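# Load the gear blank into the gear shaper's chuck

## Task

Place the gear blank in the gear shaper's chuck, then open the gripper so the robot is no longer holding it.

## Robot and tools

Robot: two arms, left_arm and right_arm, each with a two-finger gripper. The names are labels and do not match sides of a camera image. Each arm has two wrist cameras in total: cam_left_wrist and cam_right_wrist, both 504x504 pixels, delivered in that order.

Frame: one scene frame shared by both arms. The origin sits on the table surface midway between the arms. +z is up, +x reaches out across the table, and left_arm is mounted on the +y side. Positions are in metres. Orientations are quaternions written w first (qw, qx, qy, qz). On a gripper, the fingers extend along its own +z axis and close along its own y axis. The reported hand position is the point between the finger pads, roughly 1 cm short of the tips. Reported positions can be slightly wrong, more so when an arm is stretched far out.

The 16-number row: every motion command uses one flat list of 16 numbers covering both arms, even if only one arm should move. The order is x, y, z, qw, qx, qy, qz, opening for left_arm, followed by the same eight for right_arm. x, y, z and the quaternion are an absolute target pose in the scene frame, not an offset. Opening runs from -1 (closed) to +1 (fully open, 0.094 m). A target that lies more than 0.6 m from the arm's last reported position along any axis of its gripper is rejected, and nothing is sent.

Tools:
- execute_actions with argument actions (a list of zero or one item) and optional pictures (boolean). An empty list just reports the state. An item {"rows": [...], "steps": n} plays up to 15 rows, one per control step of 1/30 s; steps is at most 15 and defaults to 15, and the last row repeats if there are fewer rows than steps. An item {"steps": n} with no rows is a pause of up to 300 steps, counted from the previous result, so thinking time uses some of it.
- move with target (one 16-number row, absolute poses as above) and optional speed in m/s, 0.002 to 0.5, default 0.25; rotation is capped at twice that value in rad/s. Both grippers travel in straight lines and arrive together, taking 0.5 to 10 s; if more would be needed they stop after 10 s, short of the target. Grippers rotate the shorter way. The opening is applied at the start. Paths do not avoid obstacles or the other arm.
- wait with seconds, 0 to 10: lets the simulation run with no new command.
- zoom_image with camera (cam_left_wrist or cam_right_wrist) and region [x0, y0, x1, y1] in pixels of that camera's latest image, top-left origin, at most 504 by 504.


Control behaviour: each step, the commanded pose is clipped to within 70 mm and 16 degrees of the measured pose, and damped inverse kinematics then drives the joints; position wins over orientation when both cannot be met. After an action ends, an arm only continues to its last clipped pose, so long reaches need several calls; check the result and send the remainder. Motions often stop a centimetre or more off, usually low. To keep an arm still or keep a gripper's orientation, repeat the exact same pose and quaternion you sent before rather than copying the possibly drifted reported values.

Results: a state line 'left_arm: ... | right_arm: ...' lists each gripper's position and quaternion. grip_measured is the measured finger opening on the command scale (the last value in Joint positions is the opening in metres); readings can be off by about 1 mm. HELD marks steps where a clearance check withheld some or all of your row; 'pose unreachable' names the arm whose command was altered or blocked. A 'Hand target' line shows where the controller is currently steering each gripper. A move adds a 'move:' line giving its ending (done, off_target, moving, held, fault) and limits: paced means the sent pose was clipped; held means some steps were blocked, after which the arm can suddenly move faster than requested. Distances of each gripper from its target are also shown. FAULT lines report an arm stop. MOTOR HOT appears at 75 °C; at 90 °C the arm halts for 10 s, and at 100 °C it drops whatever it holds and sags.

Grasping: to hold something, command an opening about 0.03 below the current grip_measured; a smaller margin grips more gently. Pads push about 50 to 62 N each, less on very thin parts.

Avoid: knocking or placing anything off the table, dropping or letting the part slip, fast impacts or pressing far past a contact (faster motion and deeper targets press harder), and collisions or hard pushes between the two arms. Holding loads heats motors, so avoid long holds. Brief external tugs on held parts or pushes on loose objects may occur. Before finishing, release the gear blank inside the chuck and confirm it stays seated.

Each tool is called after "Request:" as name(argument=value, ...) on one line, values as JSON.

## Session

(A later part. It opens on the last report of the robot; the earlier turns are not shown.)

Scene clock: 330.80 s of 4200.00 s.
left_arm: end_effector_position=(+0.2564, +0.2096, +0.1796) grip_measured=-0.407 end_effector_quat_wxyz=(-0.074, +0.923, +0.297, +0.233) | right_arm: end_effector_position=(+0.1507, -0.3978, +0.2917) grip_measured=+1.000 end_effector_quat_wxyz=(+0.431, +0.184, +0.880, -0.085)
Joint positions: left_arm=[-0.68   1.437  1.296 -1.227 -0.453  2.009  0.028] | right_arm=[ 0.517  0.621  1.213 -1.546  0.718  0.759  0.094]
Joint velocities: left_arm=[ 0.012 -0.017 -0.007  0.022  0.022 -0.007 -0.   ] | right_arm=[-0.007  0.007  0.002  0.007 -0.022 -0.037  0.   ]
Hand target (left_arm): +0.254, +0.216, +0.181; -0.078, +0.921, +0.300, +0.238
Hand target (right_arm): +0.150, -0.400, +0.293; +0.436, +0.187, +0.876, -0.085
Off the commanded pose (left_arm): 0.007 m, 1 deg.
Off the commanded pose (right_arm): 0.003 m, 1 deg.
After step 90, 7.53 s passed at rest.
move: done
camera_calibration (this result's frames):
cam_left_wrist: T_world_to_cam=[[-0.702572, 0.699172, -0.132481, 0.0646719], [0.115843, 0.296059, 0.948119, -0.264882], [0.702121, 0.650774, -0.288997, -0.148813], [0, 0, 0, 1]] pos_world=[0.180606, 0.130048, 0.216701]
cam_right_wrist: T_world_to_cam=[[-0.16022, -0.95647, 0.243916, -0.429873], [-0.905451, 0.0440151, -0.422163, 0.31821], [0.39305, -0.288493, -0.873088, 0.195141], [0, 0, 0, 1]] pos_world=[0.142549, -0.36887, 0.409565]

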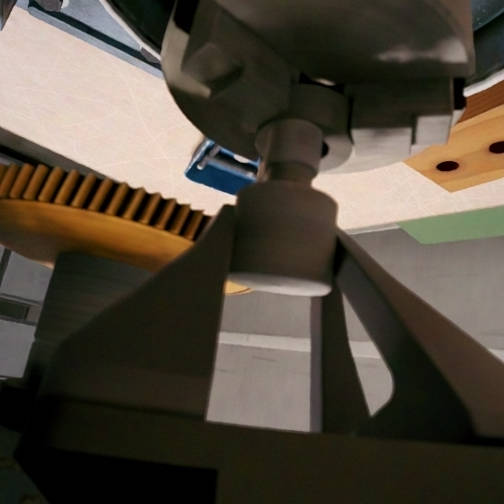

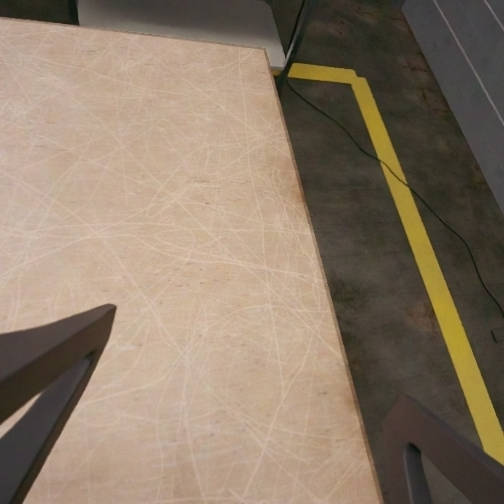

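Request:
move(target=[0.252,0.219,0.194,-0.078,0.92,0.30,0.238,-0.5,0.15,-0.4,0.293,0.436,0.187,0.876,-0.085,1], speed=0.008)

Request:
zoom_image(camera="cam_left_wrist", region=[180,40,440,320])

Scene clock: 340.10 s of 4200.00 s.
left_arm: end_effector_position=(+0.2521, +0.2146, +0.1799) grip_measured=-0.407 end_effector_quat_wxyz=(-0.084, +0.924, +0.296, +0.227) | right_arm: end_effector_position=(+0.1507, -0.3978, +0.2917) grip_measured=+1.000 end_effector_quat_wxyz=(+0.431, +0.184, +0.880, -0.085)
Joint positions: left_arm=[-0.675  1.432  1.296 -1.252 -0.456  2.013  0.028] | right_arm=[ 0.517  0.621  1.213 -1.546  0.718  0.759  0.094]
Joint velocities: left_arm=[ 0.017  0.017  0.012 -0.022  0.051  0.051 -0.001] | right_arm=[ 0.007 -0.007 -0.002 -0.081  0.007 -0.037  0.   ]
Hand target (left_arm): +0.252, +0.219, +0.194; -0.078, +0.920, +0.300, +0.238
Hand target (right_arm): +0.150, -0.400, +0.293; +0.436, +0.187, +0.876, -0.085
Off the commanded pose (left_arm): 0.015 m, 2 deg.
Off the commanded pose (right_arm): 0.003 m, 1 deg.
After step 90, 3.77 s passed at rest.
move: off_target (left_arm)
camera_calibration (this result's frames):
cam_left_wrist: T_world_to_cam=[[-0.706411, 0.699168, -0.110217, 0.0551432], [0.130963, 0.28214, 0.950392, -0.267327], [0.69558, 0.656933, -0.290873, -0.148251], [0, 0, 0, 1]] pos_world=[0.177084, 0.13426, 0.217021]
cam_right_wrist: T_world_to_cam=[[-0.16022, -0.95647, 0.243916, -0.429873], [-0.905451, 0.0440151, -0.422163, 0.31821], [0.39305, -0.288493, -0.873088, 0.195141], [0, 0, 0, 1]] pos_world=[0.142549, -0.36887, 0.409565]

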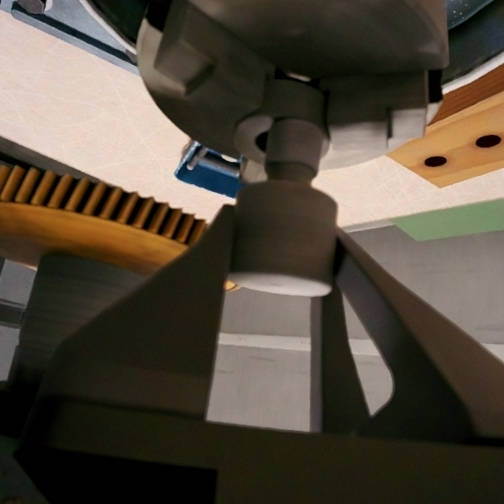

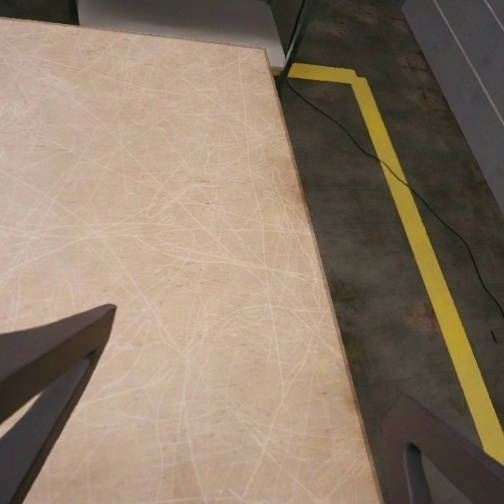

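Region (180, 40, 440, 320) of cam_left_wrist's 504x504 image, scaled by 1.800, with more detail than that image has; it fills the left 468 columns of this view, and the rest is white.

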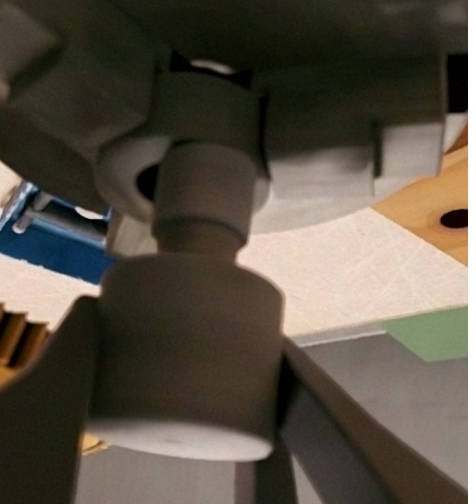

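Request:
move(target=[0.256,0.208,0.180,-0.078,0.92,0.30,0.238,-0.5,0.15,-0.4,0.293,0.436,0.187,0.876,-0.085,1], speed=0.003)

Request:
zoom_image(camera="cam_left_wrist", region=[180,40,440,320])

Scene clock: 352.10 s of 4200.00 s.
left_arm: end_effector_position=(+0.2531, +0.2108, +0.1799) grip_measured=-0.407 end_effector_quat_wxyz=(-0.080, +0.922, +0.299, +0.231) | right_arm: end_effector_position=(+0.1507, -0.3978, +0.2917) grip_measured=+1.000 end_effector_quat_wxyz=(+0.431, +0.184, +0.880, -0.085)
Joint positions: left_arm=[-0.687  1.435  1.296 -1.243 -0.46   1.995  0.028] | right_arm=[ 0.517  0.621  1.213 -1.546  0.718  0.759  0.094]
Joint velocities: left_arm=[-0.002  0.012  0.002 -0.007 -0.007 -0.007 -0.001] | right_arm=[ 0.007  0.022 -0.002  0.037 -0.022  0.007  0.   ]
Hand target (left_arm): +0.256, +0.208, +0.180; -0.078, +0.920, +0.300, +0.238
Hand target (right_arm): +0.150, -0.400, +0.293; +0.436, +0.187, +0.876, -0.085
Off the commanded pose (left_arm): 0.004 m, 1 deg.
Off the commanded pose (right_arm): 0.003 m, 1 deg.
After step 90, 4.17 s passed at rest.
move: done
camera_calibration (this result's frames):
cam_left_wrist: T_world_to_cam=[[-0.708257, 0.695061, -0.123545, 0.0622671], [0.118222, 0.289309, 0.949907, -0.264636], [0.695986, 0.658172, -0.287077, -0.147566], [0, 0, 0, 1]] pos_world=[0.178091, 0.130406, 0.21671]
cam_right_wrist: T_world_to_cam=[[-0.16022, -0.95647, 0.243916, -0.429873], [-0.905451, 0.0440151, -0.422163, 0.31821], [0.39305, -0.288493, -0.873088, 0.195141], [0, 0, 0, 1]] pos_world=[0.142549, -0.36887, 0.409565]

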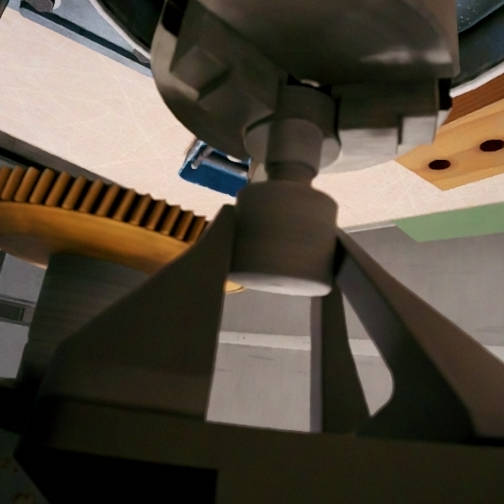

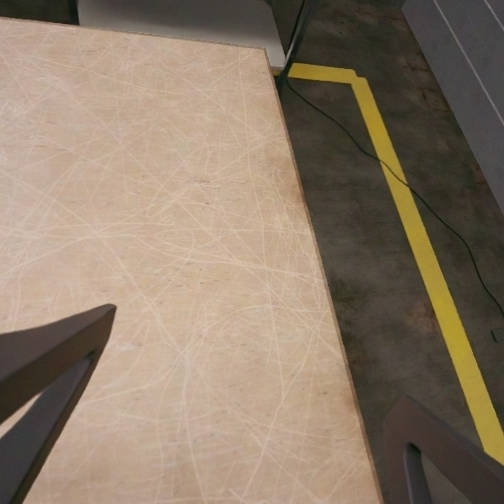

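Region (180, 40, 440, 320) of cam_left_wrist's 504x504 image, scaled by 1.800, with more detail than that image has; it fills the left 468 columns of this view, and the rest is white.

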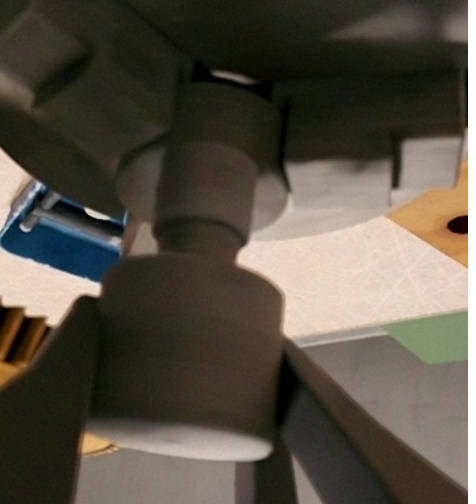

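Request:
move(target=[0.259,0.216,0.178,-0.078,0.92,0.30,0.238,-0.5,0.15,-0.4,0.293,0.436,0.187,0.876,-0.085,1], speed=0.003)

Request:
zoom_image(camera="cam_left_wrist", region=[180,40,440,320])

Scene clock: 361.40 s of 4200.00 s.
left_arm: end_effector_position=(+0.2585, +0.2120, +0.1806) grip_measured=-0.407 end_effector_quat_wxyz=(-0.074, +0.922, +0.298, +0.236) | right_arm: end_effector_position=(+0.1507, -0.3978, +0.2917) grip_measured=+1.000 end_effector_quat_wxyz=(+0.431, +0.184, +0.880, -0.085)
Joint positions: left_arm=[-0.671  1.435  1.296 -1.221 -0.455  2.018  0.028] | right_arm=[ 0.517  0.621  1.213 -1.546  0.718  0.759  0.094]
Joint velocities: left_arm=[ 0.032 -0.017  0.007  0.066 -0.022  0.095 -0.001] | right_arm=[ 0.002  0.007  0.002 -0.007  0.022 -0.037  0.   ]
Hand target (left_arm): +0.259, +0.216, +0.178; -0.078, +0.921, +0.300, +0.238
Hand target (right_arm): +0.150, -0.400, +0.293; +0.436, +0.187, +0.876, -0.085
Off the commanded pose (left_arm): 0.005 m, 1 deg.
Off the commanded pose (right_arm): 0.003 m, 1 deg.
After step 90, 3.40 s passed at rest.
move: done
camera_calibration (this result's frames):
cam_left_wrist: T_world_to_cam=[[-0.70363, 0.697414, -0.136084, 0.0659223], [0.109164, 0.295339, 0.949136, -0.265092], [0.702132, 0.652984, -0.283942, -0.152927], [0, 0, 0, 1]] pos_world=[0.182698, 0.132176, 0.217157]
cam_right_wrist: T_world_to_cam=[[-0.16022, -0.95647, 0.243916, -0.429873], [-0.905451, 0.0440151, -0.422163, 0.31821], [0.39305, -0.288493, -0.873088, 0.195141], [0, 0, 0, 1]] pos_world=[0.142549, -0.36887, 0.409565]

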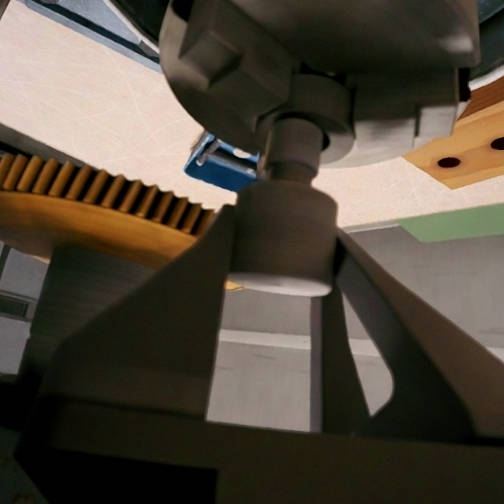

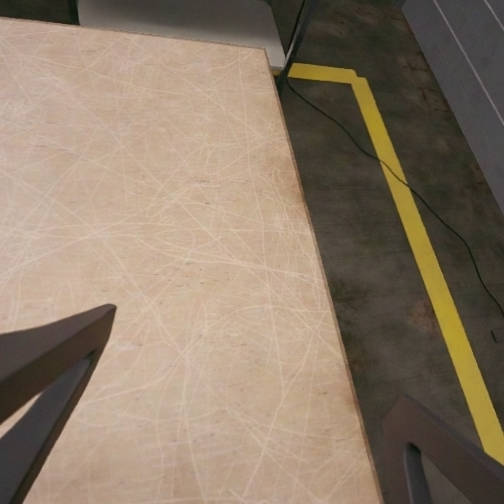

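Region (180, 40, 440, 320) of cam_left_wrist's 504x504 image, scaled by 1.800, with more detail than that image has; it fills the left 468 columns of this view, and the rest is white.

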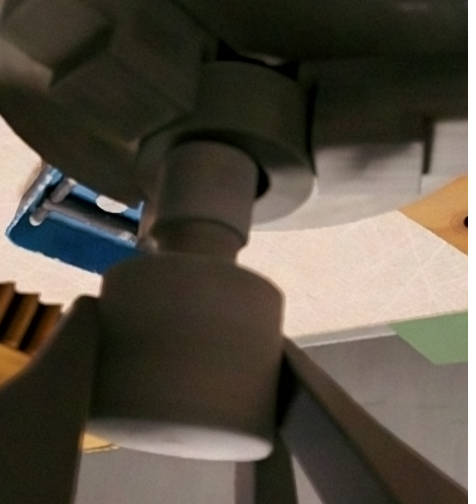

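Request:
move(target=[0.256,0.220,0.177,-0.078,0.92,0.30,0.238,-0.5,0.15,-0.4,0.293,0.436,0.187,0.876,-0.085,1], speed=0.003)

Request:
zoom_image(camera="cam_left_wrist", region=[180,40,440,320])

Scene clock: 370.90 s of 4200.00 s.
left_arm: end_effector_position=(+0.2590, +0.2129, +0.1794) grip_measured=-0.407 end_effector_quat_wxyz=(-0.071, +0.921, +0.298, +0.238) | right_arm: end_effector_position=(+0.1507, -0.3977, +0.2917) grip_measured=+1.000 end_effector_quat_wxyz=(+0.430, +0.184, +0.880, -0.085)
Joint positions: left_arm=[-0.666  1.425  1.281 -1.203 -0.454  2.025  0.028] | right_arm=[ 0.517  0.621  1.213 -1.546  0.717  0.759  0.094]
Joint velocities: left_arm=[-0.002  0.002 -0.027 -0.022 -0.037  0.037  0.   ] | right_arm=[-0.027  0.012 -0.017  0.022 -0.095 -0.037  0.   ]
Hand target (left_arm): +0.256, +0.220, +0.177; -0.078, +0.920, +0.300, +0.238
Hand target (right_arm): +0.150, -0.400, +0.293; +0.436, +0.187, +0.876, -0.085
Off the commanded pose (left_arm): 0.008 m, 1 deg.
Off the commanded pose (right_arm): 0.003 m, 1 deg.
After step 90, 3.20 s passed at rest.
move: done
camera_calibration (this result's frames):
cam_left_wrist: T_world_to_cam=[[-0.701344, 0.698002, -0.1446, 0.0662889], [0.102619, 0.29961, 0.948527, -0.263363], [0.705397, 0.650405, -0.281758, -0.154926], [0, 0, 0, 1]] pos_world=[0.182801, 0.133401, 0.215741]
cam_right_wrist: T_world_to_cam=[[-0.159968, -0.956568, 0.243696, -0.429823], [-0.905533, 0.043925, -0.421996, 0.318114], [0.392964, -0.28818, -0.873231, 0.195307], [0, 0, 0, 1]] pos_world=[0.142556, -0.368845, 0.409537]

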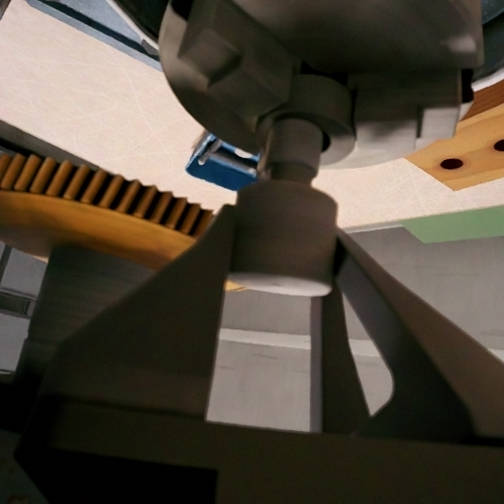

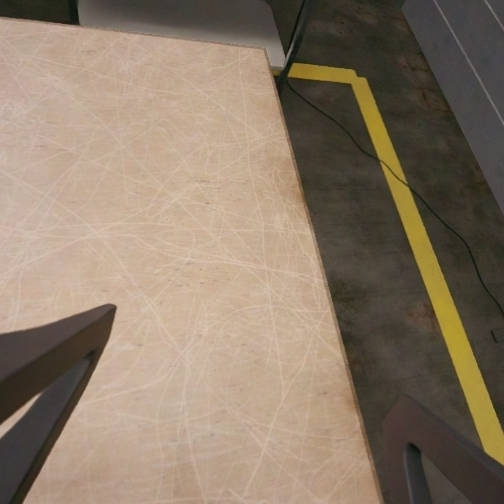

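Region (180, 40, 440, 320) of cam_left_wrist's 504x504 image, scaled by 1.800, with more detail than that image has; it fills the left 468 columns of this view, and the rest is white.

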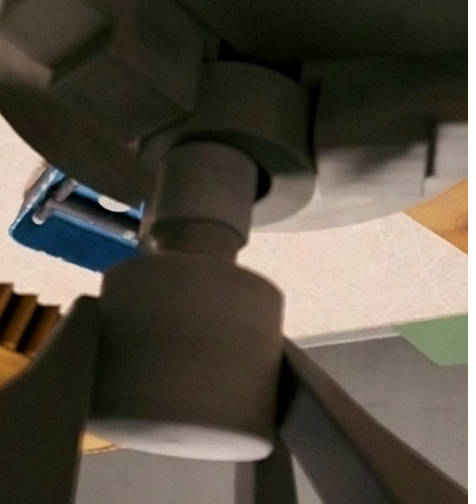

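Request:
move(target=[0.256,0.218,0.187,-0.078,0.92,0.30,0.238,-0.5,0.15,-0.4,0.293,0.436,0.187,0.876,-0.085,1], speed=0.004)

Request:
zoom_image(camera="cam_left_wrist", region=[180,40,440,320])

Scene clock: 380.50 s of 4200.00 s.
left_arm: end_effector_position=(+0.2585, +0.2135, +0.1793) grip_measured=-0.407 end_effector_quat_wxyz=(-0.072, +0.922, +0.298, +0.238) | right_arm: end_effector_position=(+0.1507, -0.3977, +0.2917) grip_measured=+1.000 end_effector_quat_wxyz=(+0.430, +0.184, +0.880, -0.085)
Joint positions: left_arm=[-0.666  1.425  1.281 -1.206 -0.455  2.025  0.028] | right_arm=[ 0.517  0.621  1.213 -1.546  0.717  0.759  0.094]
Joint velocities: left_arm=[-0.002 -0.002 -0.002  0.022 -0.022  0.051  0.001] | right_arm=[-0.002 -0.017 -0.007  0.037  0.022 -0.007  0.   ]
Hand target (left_arm): +0.256, +0.218, +0.187; -0.078, +0.920, +0.300, +0.238
Hand target (right_arm): +0.150, -0.400, +0.293; +0.436, +0.187, +0.876, -0.085
Off the commanded pose (left_arm): 0.009 m, 1 deg.
Off the commanded pose (right_arm): 0.003 m, 1 deg.
After step 90, 4.00 s passed at rest.
move: done
camera_calibration (this result's frames):
cam_left_wrist: T_world_to_cam=[[-0.70186, 0.698175, -0.141224, 0.0649936], [0.104563, 0.297096, 0.949105, -0.263508], [0.704599, 0.651372, -0.281523, -0.155057], [0, 0, 0, 1]] pos_world=[0.182423, 0.13391, 0.215624]
cam_right_wrist: T_world_to_cam=[[-0.159968, -0.956568, 0.243696, -0.429823], [-0.905533, 0.043925, -0.421996, 0.318114], [0.392964, -0.28818, -0.873231, 0.195307], [0, 0, 0, 1]] pos_world=[0.142556, -0.368845, 0.409537]

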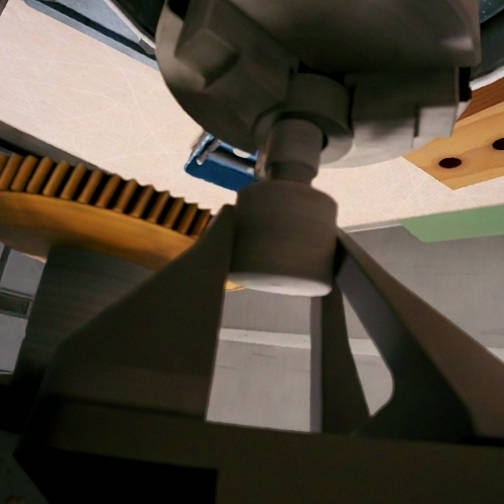

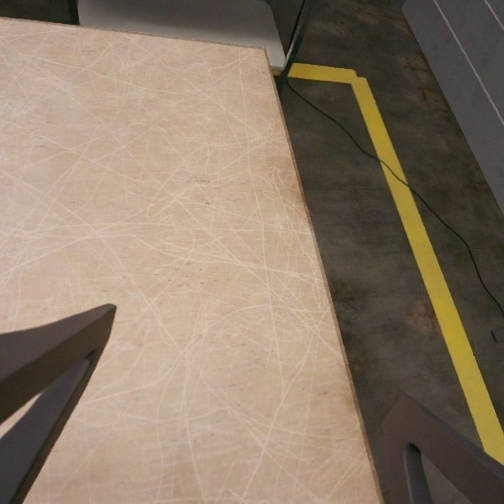

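Region (180, 40, 440, 320) of cam_left_wrist's 504x504 image, scaled by 1.800, with more detail than that image has; it fills the left 468 columns of this view, and the rest is white.

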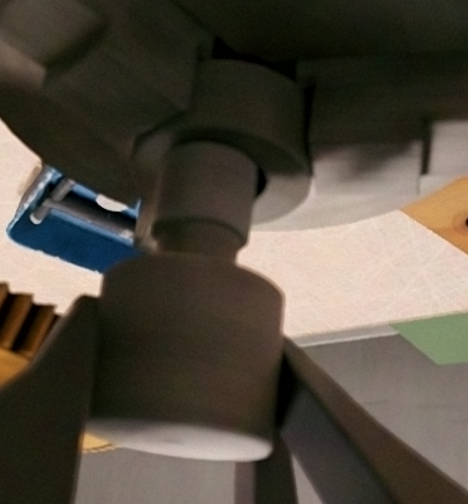

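A bit more.

Request:
move(target=[0.254,0.2195,0.190,-0.078,0.92,0.30,0.238,-0.5,0.15,-0.4,0.293,0.436,0.187,0.876,-0.085,1], speed=0.004)

Request:
zoom_image(camera="cam_left_wrist", region=[180,40,440,320])

Scene clock: 389.43 s of 4200.00 s.
left_arm: end_effector_position=(+0.2578, +0.2144, +0.1793) grip_measured=-0.407 end_effector_quat_wxyz=(-0.075, +0.922, +0.298, +0.237) | right_arm: end_effector_position=(+0.1507, -0.3977, +0.2917) grip_measured=+1.000 end_effector_quat_wxyz=(+0.430, +0.184, +0.880, -0.085)
Joint positions: left_arm=[-0.666  1.425  1.281 -1.211 -0.457  2.025  0.028] | right_arm=[ 0.517  0.621  1.213 -1.546  0.717  0.759  0.094]
Joint velocities: left_arm=[ 0.002 -0.002 -0.017 -0.037  0.037 -0.007  0.001] | right_arm=[-0.017  0.002  0.007  0.022 -0.066 -0.022  0.   ]
Hand target (left_arm): +0.254, +0.219, +0.190; -0.078, +0.920, +0.300, +0.238
Hand target (right_arm): +0.150, -0.400, +0.293; +0.436, +0.187, +0.876, -0.085
Off the commanded pose (left_arm): 0.012 m, 0 deg.
Off the commanded pose (right_arm): 0.003 m, 1 deg.
After step 90, 2.47 s passed at rest.
move: off_target (left_arm)
camera_calibration (this result's frames):
cam_left_wrist: T_world_to_cam=[[-0.70259, 0.698421, -0.136294, 0.0631241], [0.107046, 0.293088, 0.950074, -0.263594], [0.703497, 0.652923, -0.280684, -0.155322], [0, 0, 0, 1]] pos_world=[0.181836, 0.134582, 0.215441]
cam_right_wrist: T_world_to_cam=[[-0.159968, -0.956568, 0.243696, -0.429823], [-0.905533, 0.043925, -0.421996, 0.318114], [0.392964, -0.28818, -0.873231, 0.195307], [0, 0, 0, 1]] pos_world=[0.142556, -0.368845, 0.409537]

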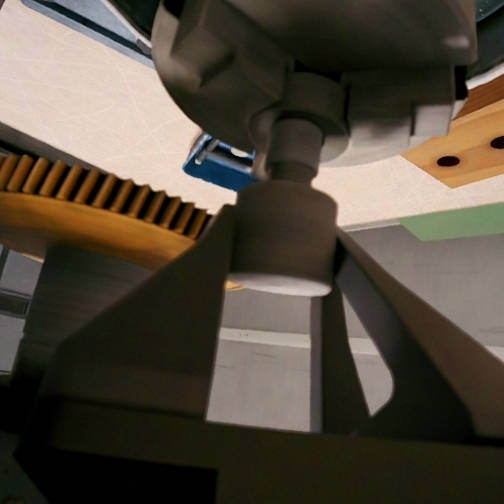

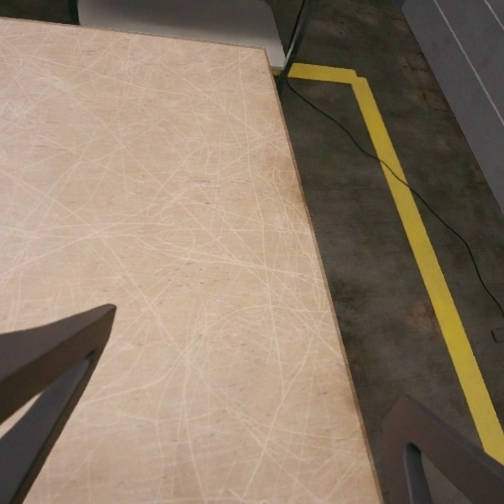

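Region (180, 40, 440, 320) of cam_left_wrist's 504x504 image, scaled by 1.800, with more detail than that image has; it fills the left 468 columns of this view, and the rest is white.

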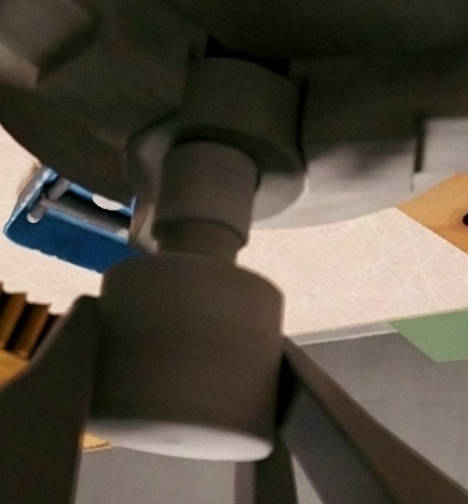

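Looks aligned; push down gently.

Request:
move(target=[0.257,0.215,0.170,-0.078,0.92,0.30,0.238,-0.5,0.15,-0.4,0.293,0.436,0.187,0.876,-0.085,1], speed=0.005)

Request:
zoom_image(camera="cam_left_wrist", region=[180,40,440,320])

Scene clock: 396.37 s of 4200.00 s.
left_arm: end_effector_position=(+0.2590, +0.2146, +0.1790) grip_measured=-0.407 end_effector_quat_wxyz=(-0.075, +0.921, +0.299, +0.240) | right_arm: end_effector_position=(+0.1507, -0.3977, +0.2917) grip_measured=+1.000 end_effector_quat_wxyz=(+0.430, +0.184, +0.880, -0.085)
Joint positions: left_arm=[-0.666  1.425  1.278 -1.204 -0.462  2.024  0.028] | right_arm=[ 0.517  0.621  1.213 -1.546  0.717  0.759  0.094]
Joint velocities: left_arm=[-0.012 -0.022 -0.017 -0.095  0.007 -0.007 -0.002] | right_arm=[-0.007  0.007 -0.012  0.051  0.022 -0.007  0.   ]
Hand target (left_arm): +0.257, +0.215, +0.170; -0.078, +0.920, +0.300, +0.238
Hand target (right_arm): +0.150, -0.400, +0.293; +0.436, +0.187, +0.876, -0.085
Off the commanded pose (left_arm): 0.009 m, 0 deg.
Off the commanded pose (right_arm): 0.003 m, 1 deg.
After step 90, 1.83 s passed at rest.
move: done
camera_calibration (this result's frames):
cam_left_wrist: T_world_to_cam=[[-0.703198, 0.697201, -0.139366, 0.0646886], [0.100654, 0.29166, 0.951211, -0.261752], [0.703833, 0.654862, -0.275271, -0.157833], [0, 0, 0, 1]] pos_world=[0.182924, 0.134601, 0.21455]
cam_right_wrist: T_world_to_cam=[[-0.159968, -0.956568, 0.243696, -0.429823], [-0.905533, 0.043925, -0.421996, 0.318114], [0.392964, -0.28818, -0.873231, 0.195307], [0, 0, 0, 1]] pos_world=[0.142556, -0.368845, 0.409537]

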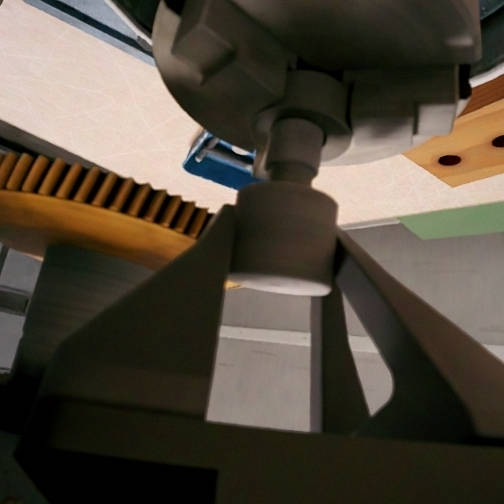

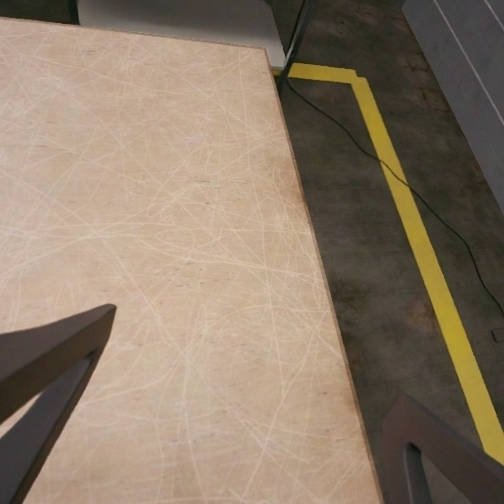

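Region (180, 40, 440, 320) of cam_left_wrist's 504x504 image, scaled by 1.800, with more detail than that image has; it fills the left 468 columns of this view, and the rest is white.

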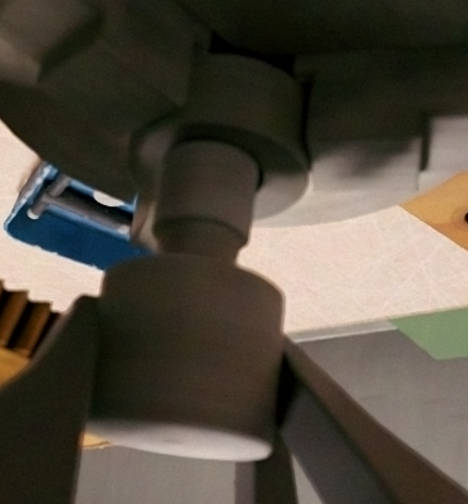

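Request:
move(target=[0.248,0.209,0.170,-0.078,0.92,0.30,0.238,-0.5,0.15,-0.4,0.293,0.436,0.187,0.876,-0.085,1], speed=0.004)

Request:
zoom_image(camera="cam_left_wrist", region=[180,40,440,320])

Scene clock: 408.30 s of 4200.00 s.
left_arm: end_effector_position=(+0.2579, +0.2121, +0.1793) grip_measured=-0.407 end_effector_quat_wxyz=(-0.083, +0.914, +0.303, +0.256) | right_arm: end_effector_position=(+0.1507, -0.3977, +0.2917) grip_measured=+1.000 end_effector_quat_wxyz=(+0.430, +0.184, +0.880, -0.085)
Joint positions: left_arm=[-0.7    1.425  1.267 -1.201 -0.506  1.981  0.028] | right_arm=[ 0.517  0.621  1.213 -1.546  0.717  0.759  0.094]
Joint velocities: left_arm=[-0.007  0.007  0.002  0.037 -0.022  0.051 -0.   ] | right_arm=[-0.012  0.007 -0.017 -0.022 -0.037  0.007  0.   ]
Hand target (left_arm): +0.248, +0.210, +0.171; -0.079, +0.920, +0.300, +0.239
Hand target (right_arm): +0.150, -0.400, +0.293; +0.436, +0.187, +0.876, -0.085
Off the commanded pose (left_arm): 0.014 m, 2 deg.
Off the commanded pose (right_arm): 0.003 m, 1 deg.
After step 90, 4.90 s passed at rest.
move: off_target (left_arm)
camera_calibration (this result's frames):
cam_left_wrist: T_world_to_cam=[[-0.707792, 0.691778, -0.143087, 0.0687619], [0.0704617, 0.270677, 0.960088, -0.250582], [0.702898, 0.66946, -0.240327, -0.164468], [0, 0, 0, 1]] pos_world=[0.18193, 0.130364, 0.210894]
cam_right_wrist: T_world_to_cam=[[-0.159968, -0.956568, 0.243696, -0.429823], [-0.905533, 0.043925, -0.421996, 0.318114], [0.392964, -0.28818, -0.873231, 0.195307], [0, 0, 0, 1]] pos_world=[0.142556, -0.368845, 0.409537]

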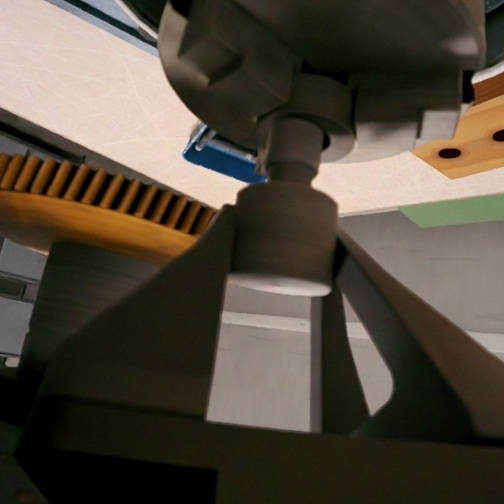

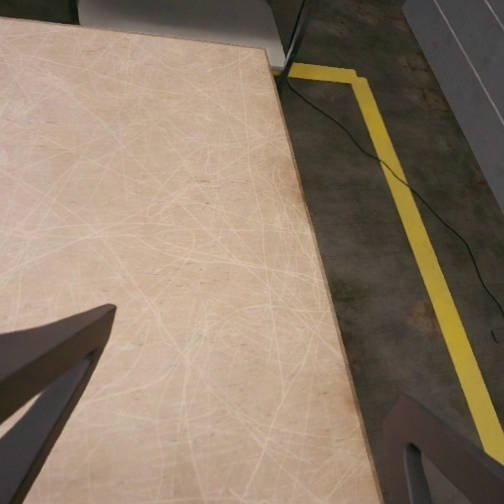

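Region (180, 40, 440, 320) of cam_left_wrist's 504x504 image, scaled by 1.800, with more detail than that image has; it fills the left 468 columns of this view, and the rest is white.

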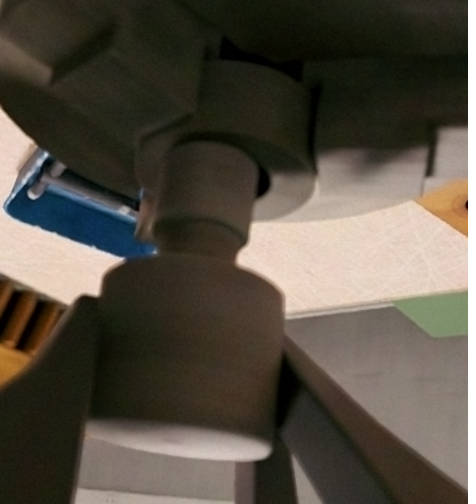

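Request:
move(target=[0.254,0.212,0.205,-0.078,0.92,0.30,0.238,-0.5,0.15,-0.4,0.293,0.436,0.187,0.876,-0.085,1], speed=0.015)

Request:
move(target=[0.252,0.211,0.203,-0.103,0.897,0.293,0.315,-0.5,0.15,-0.4,0.293,0.436,0.187,0.876,-0.085,1], speed=0.015)

Scene clock: 423.20 s of 4200.00 s.
left_arm: end_effector_position=(+0.2491, +0.2112, +0.1940) grip_measured=-0.407 end_effector_quat_wxyz=(-0.085, +0.923, +0.296, +0.228) | right_arm: end_effector_position=(+0.1507, -0.3977, +0.2917) grip_measured=+1.000 end_effector_quat_wxyz=(+0.430, +0.184, +0.880, -0.085)
Joint positions: left_arm=[-0.695  1.438  1.357 -1.316 -0.463  1.99   0.028] | right_arm=[ 0.517  0.621  1.213 -1.546  0.717  0.759  0.094]
Joint velocities: left_arm=[-0.002 -0.007 -0.012  0.037 -0.066  0.022 -0.001] | right_arm=[ 0.002  0.002 -0.017  0.022  0.022  0.007  0.   ]
Hand target (left_arm): +0.254, +0.212, +0.205; -0.078, +0.920, +0.300, +0.238
Hand target (right_arm): +0.150, -0.400, +0.293; +0.436, +0.187, +0.876, -0.085
Off the commanded pose (left_arm): 0.012 m, 1 deg.
Off the commanded pose (right_arm): 0.003 m, 1 deg.
After step 90, 9.93 s passed at rest.
move: off_target (left_arm)
camera_calibration (this result's frames):
cam_left_wrist: T_world_to_cam=[[-0.706974, 0.698521, -0.110705, 0.0573181], [0.128036, 0.280355, 0.951319, -0.278512], [0.695554, 0.658384, -0.287639, -0.140859], [0, 0, 0, 1]] pos_world=[0.174157, 0.130784, 0.230783]
cam_right_wrist: T_world_to_cam=[[-0.159715, -0.956667, 0.243475, -0.429774], [-0.905615, 0.0438349, -0.421829, 0.318018], [0.392877, -0.287867, -0.873373, 0.195474], [0, 0, 0, 1]] pos_world=[0.142563, -0.36882, 0.40951]

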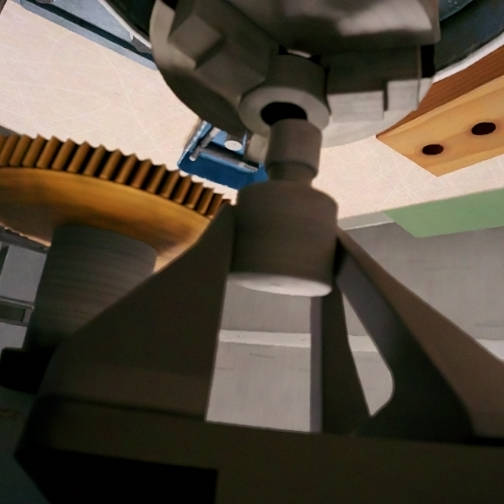

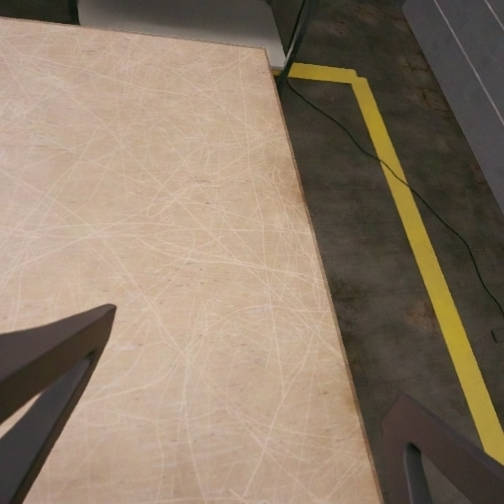

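Scene clock: 429.57 s of 4200.00 s.
left_arm: end_effector_position=(+0.2519, +0.2095, +0.1950) grip_measured=-0.407 end_effector_quat_wxyz=(-0.110, +0.904, +0.288, +0.297) | right_arm: end_effector_position=(+0.1507, -0.3977, +0.2917) grip_measured=+1.000 end_effector_quat_wxyz=(+0.430, +0.184, +0.880, -0.085)
Joint positions: left_arm=[-0.783  1.417  1.284 -1.257 -0.621  1.923  0.028] | right_arm=[ 0.517  0.621  1.213 -1.546  0.717  0.759  0.094]
Joint velocities: left_arm=[-0.022  0.002  0.002 -0.037 -0.022 -0.051  0.001] | right_arm=[ 0.002 -0.002 -0.012 -0.095 -0.007 -0.007  0.   ]
Hand target (left_arm): +0.253, +0.211, +0.203; -0.103, +0.897, +0.292, +0.316
Hand target (right_arm): +0.150, -0.400, +0.293; +0.436, +0.187, +0.876, -0.085
Off the commanded pose (left_arm): 0.008 m, 2 deg.
Off the commanded pose (right_arm): 0.003 m, 1 deg.
move: done
camera_calibration (this result's frames):
cam_left_wrist: T_world_to_cam=[[-0.69074, 0.711831, -0.127184, 0.0569661], [0.0138185, 0.188848, 0.981909, -0.23737], [0.722971, 0.676486, -0.140281, -0.180826], [0, 0, 0, 1]] pos_world=[0.173361, 0.126603, 0.214954]
cam_right_wrist: T_world_to_cam=[[-0.159715, -0.956667, 0.243475, -0.429774], [-0.905615, 0.0438349, -0.421829, 0.318018], [0.392877, -0.287867, -0.873373, 0.195474], [0, 0, 0, 1]] pos_world=[0.142563, -0.36882, 0.40951]

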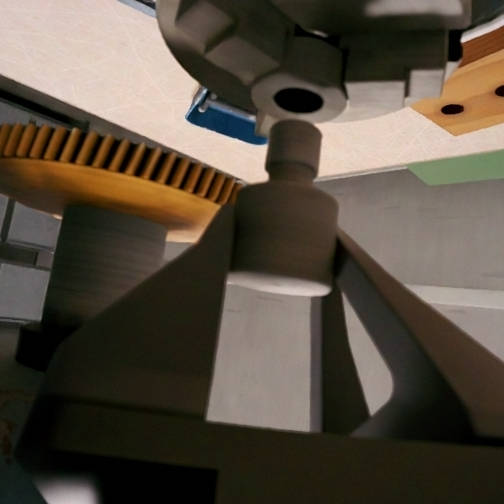

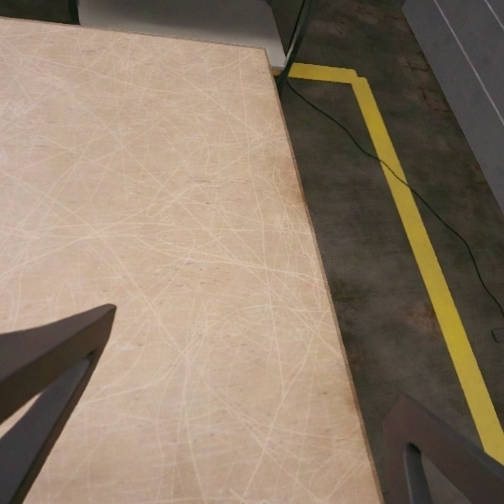

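Request:
move(target=[0.260,0.216,0.203,-0.078,0.92,0.30,0.238,-0.5,0.15,-0.4,0.293,0.436,0.187,0.876,-0.085,1], speed=0.015)

Request:
zoom_image(camera="cam_left_wrist", region=[180,40,440,320])

Scene clock: 444.40 s of 4200.00 s.
left_arm: end_effector_position=(+0.2537, +0.2154, +0.1905) grip_measured=-0.407 end_effector_quat_wxyz=(-0.085, +0.924, +0.297, +0.225) | right_arm: end_effector_position=(+0.1507, -0.3977, +0.2917) grip_measured=+1.000 end_effector_quat_wxyz=(+0.430, +0.184, +0.880, -0.085)
Joint positions: left_arm=[-0.668  1.445  1.351 -1.296 -0.453  2.018  0.028] | right_arm=[ 0.517  0.621  1.213 -1.546  0.717  0.759  0.094]
Joint velocities: left_arm=[-0.017  0.007 -0.017 -0.022 -0.022 -0.007  0.   ] | right_arm=[ 0.002 -0.012 -0.007 -0.037  0.051  0.037  0.   ]
Hand target (left_arm): +0.259, +0.216, +0.203; -0.077, +0.921, +0.301, +0.236
Hand target (right_arm): +0.150, -0.400, +0.293; +0.436, +0.187, +0.876, -0.085
Off the commanded pose (left_arm): 0.014 m, 2 deg.
Off the commanded pose (right_arm): 0.003 m, 1 deg.
After step 90, 6.93 s passed at rest.
move: off_target (left_arm)
camera_calibration (this result's frames):
cam_left_wrist: T_world_to_cam=[[-0.708626, 0.697586, -0.10594, 0.0569435], [0.135126, 0.281536, 0.949989, -0.278739], [0.692524, 0.658871, -0.293766, -0.145941], [0, 0, 0, 1]] pos_world=[0.179084, 0.134908, 0.227959]
cam_right_wrist: T_world_to_cam=[[-0.159715, -0.956667, 0.243475, -0.429774], [-0.905615, 0.0438349, -0.421829, 0.318018], [0.392877, -0.287867, -0.873373, 0.195474], [0, 0, 0, 1]] pos_world=[0.142563, -0.36882, 0.40951]

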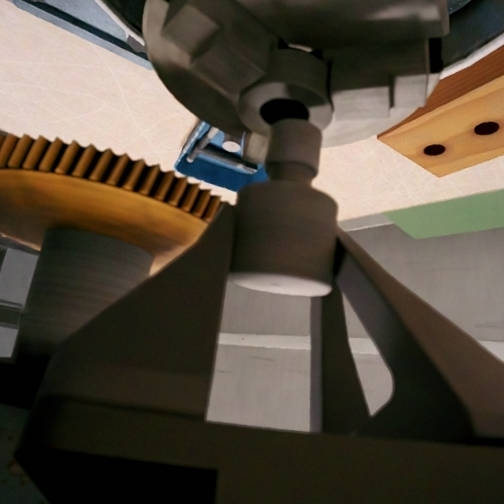

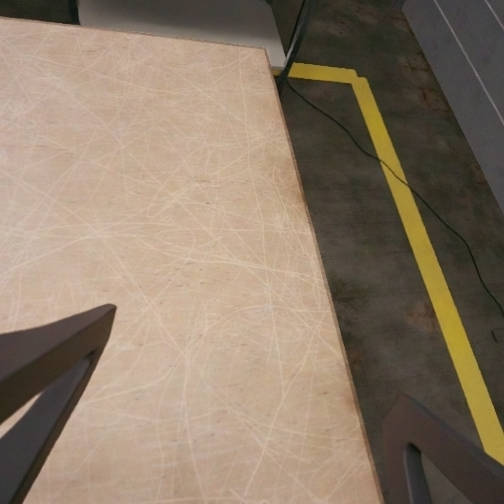

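Region (180, 40, 440, 320) of cam_left_wrist's 504x504 image, scaled by 1.800, with more detail than that image has; it fills the left 468 columns of this view, and the rest is white.

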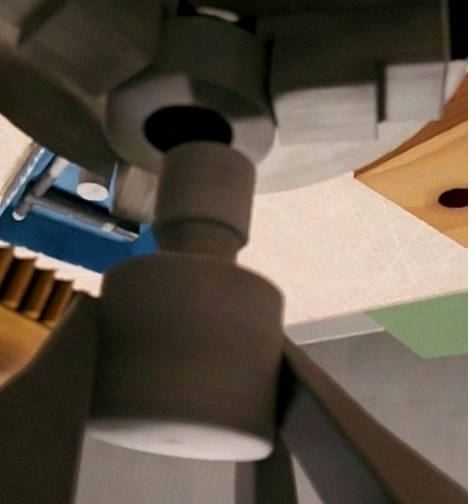

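Request:
move(target=[0.262,0.213,0.190,-0.078,0.92,0.30,0.238,-0.5,0.15,-0.4,0.293,0.436,0.187,0.876,-0.085,1], speed=0.006)

Request:
zoom_image(camera="cam_left_wrist", region=[180,40,440,320])

Scene clock: 453.60 s of 4200.00 s.
left_arm: end_effector_position=(+0.2590, +0.2111, +0.1914) grip_measured=-0.407 end_effector_quat_wxyz=(-0.073, +0.923, +0.299, +0.232) | right_arm: end_effector_position=(+0.1507, -0.3977, +0.2917) grip_measured=+1.000 end_effector_quat_wxyz=(+0.430, +0.184, +0.880, -0.085)
Joint positions: left_arm=[-0.668  1.445  1.351 -1.267 -0.448  2.019  0.028] | right_arm=[ 0.517  0.621  1.213 -1.546  0.717  0.759  0.094]
Joint velocities: left_arm=[-0.037  0.002 -0.017 -0.007  0.022 -0.007 -0.   ] | right_arm=[-0.012 -0.002 -0.002  0.081 -0.051  0.022  0.   ]
Hand target (left_arm): +0.262, +0.213, +0.190; -0.078, +0.921, +0.300, +0.238
Hand target (right_arm): +0.150, -0.400, +0.293; +0.436, +0.187, +0.876, -0.085
Off the commanded pose (left_arm): 0.004 m, 1 deg.
Off the commanded pose (right_arm): 0.003 m, 1 deg.
After step 90, 3.17 s passed at rest.
move: done
camera_calibration (this result's frames):
cam_left_wrist: T_world_to_cam=[[-0.704686, 0.696439, -0.135611, 0.0687519], [0.114459, 0.300211, 0.946981, -0.277106], [0.700226, 0.651802, -0.291269, -0.147529], [0, 0, 0, 1]] pos_world=[0.183469, 0.131468, 0.228767]
cam_right_wrist: T_world_to_cam=[[-0.159715, -0.956667, 0.243475, -0.429774], [-0.905615, 0.0438349, -0.421829, 0.318018], [0.392877, -0.287867, -0.873373, 0.195474], [0, 0, 0, 1]] pos_world=[0.142563, -0.36882, 0.40951]

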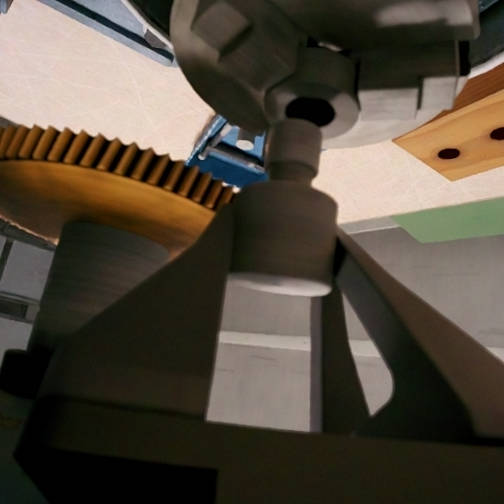

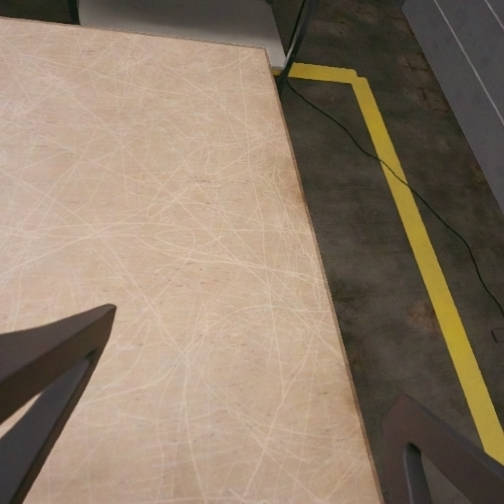

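Region (180, 40, 440, 320) of cam_left_wrist's 504x504 image, scaled by 1.800, with more detail than that image has; it fills the left 468 columns of this view, and the rest is white.

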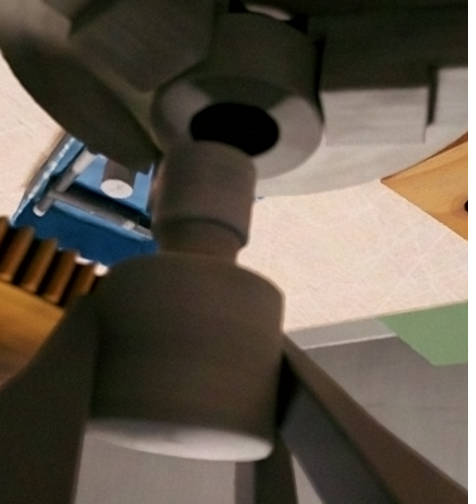

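Request:
move(target=[0.2585,0.2195,0.188,-0.078,0.92,0.30,0.238,-0.5,0.15,-0.4,0.293,0.436,0.187,0.876,-0.085,1], speed=0.005)

Request:
zoom_image(camera="cam_left_wrist", region=[180,40,440,320])

Scene clock: 463.07 s of 4200.00 s.
left_arm: end_effector_position=(+0.2566, +0.2146, +0.1827) grip_measured=-0.407 end_effector_quat_wxyz=(-0.081, +0.925, +0.296, +0.224) | right_arm: end_effector_position=(+0.1507, -0.3976, +0.2916) grip_measured=+1.000 end_effector_quat_wxyz=(+0.430, +0.183, +0.880, -0.085)
Joint positions: left_arm=[-0.66   1.445  1.321 -1.256 -0.444  2.029  0.028] | right_arm=[ 0.517  0.621  1.213 -1.546  0.717  0.759  0.094]
Joint velocities: left_arm=[ 0.007 -0.012  0.007  0.066 -0.007 -0.037 -0.001] | right_arm=[-0.007 -0.022 -0.007  0.037  0.037 -0.081  0.   ]
Hand target (left_arm): +0.258, +0.219, +0.188; -0.078, +0.920, +0.300, +0.238
Hand target (right_arm): +0.150, -0.400, +0.293; +0.436, +0.187, +0.876, -0.085
Off the commanded pose (left_arm): 0.007 m, 2 deg.
Off the commanded pose (right_arm): 0.003 m, 1 deg.
After step 90, 4.43 s passed at rest.
move: done
camera_calibration (this result's frames):
cam_left_wrist: T_world_to_cam=[[-0.706051, 0.699038, -0.113303, 0.0591353], [0.134827, 0.289763, 0.947554, -0.272747], [0.695207, 0.653745, -0.298837, -0.14834], [0, 0, 0, 1]] pos_world=[0.181654, 0.134671, 0.220813]
cam_right_wrist: T_world_to_cam=[[-0.159462, -0.956765, 0.243254, -0.429724], [-0.905697, 0.0437447, -0.421662, 0.317922], [0.39279, -0.287554, -0.873515, 0.19564], [0, 0, 0, 1]] pos_world=[0.142571, -0.368796, 0.409482]

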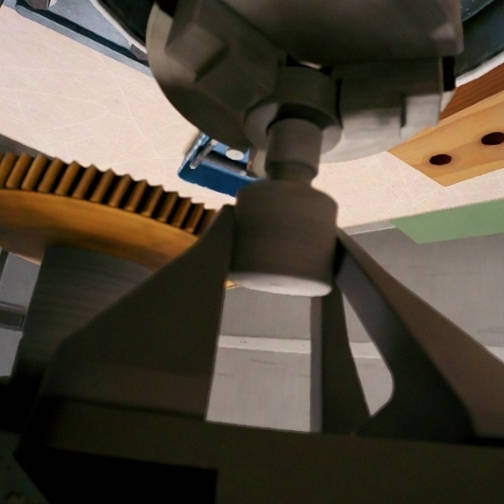

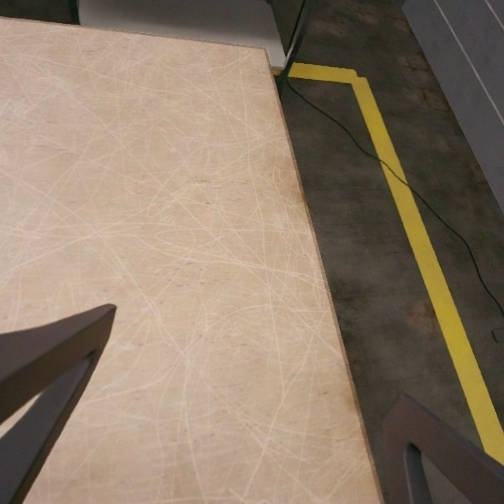

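Region (180, 40, 440, 320) of cam_left_wrist's 504x504 image, scaled by 1.800, with more detail than that image has; it fills the left 468 columns of this view, and the rest is white.

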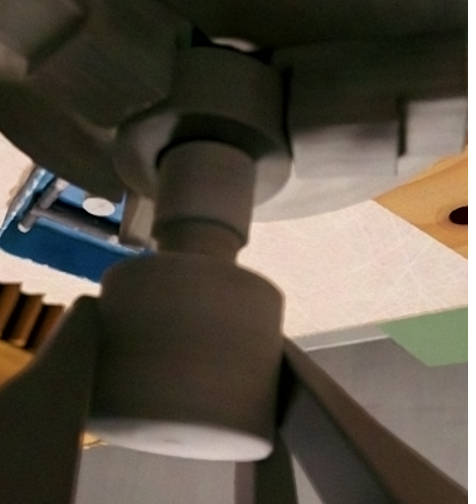

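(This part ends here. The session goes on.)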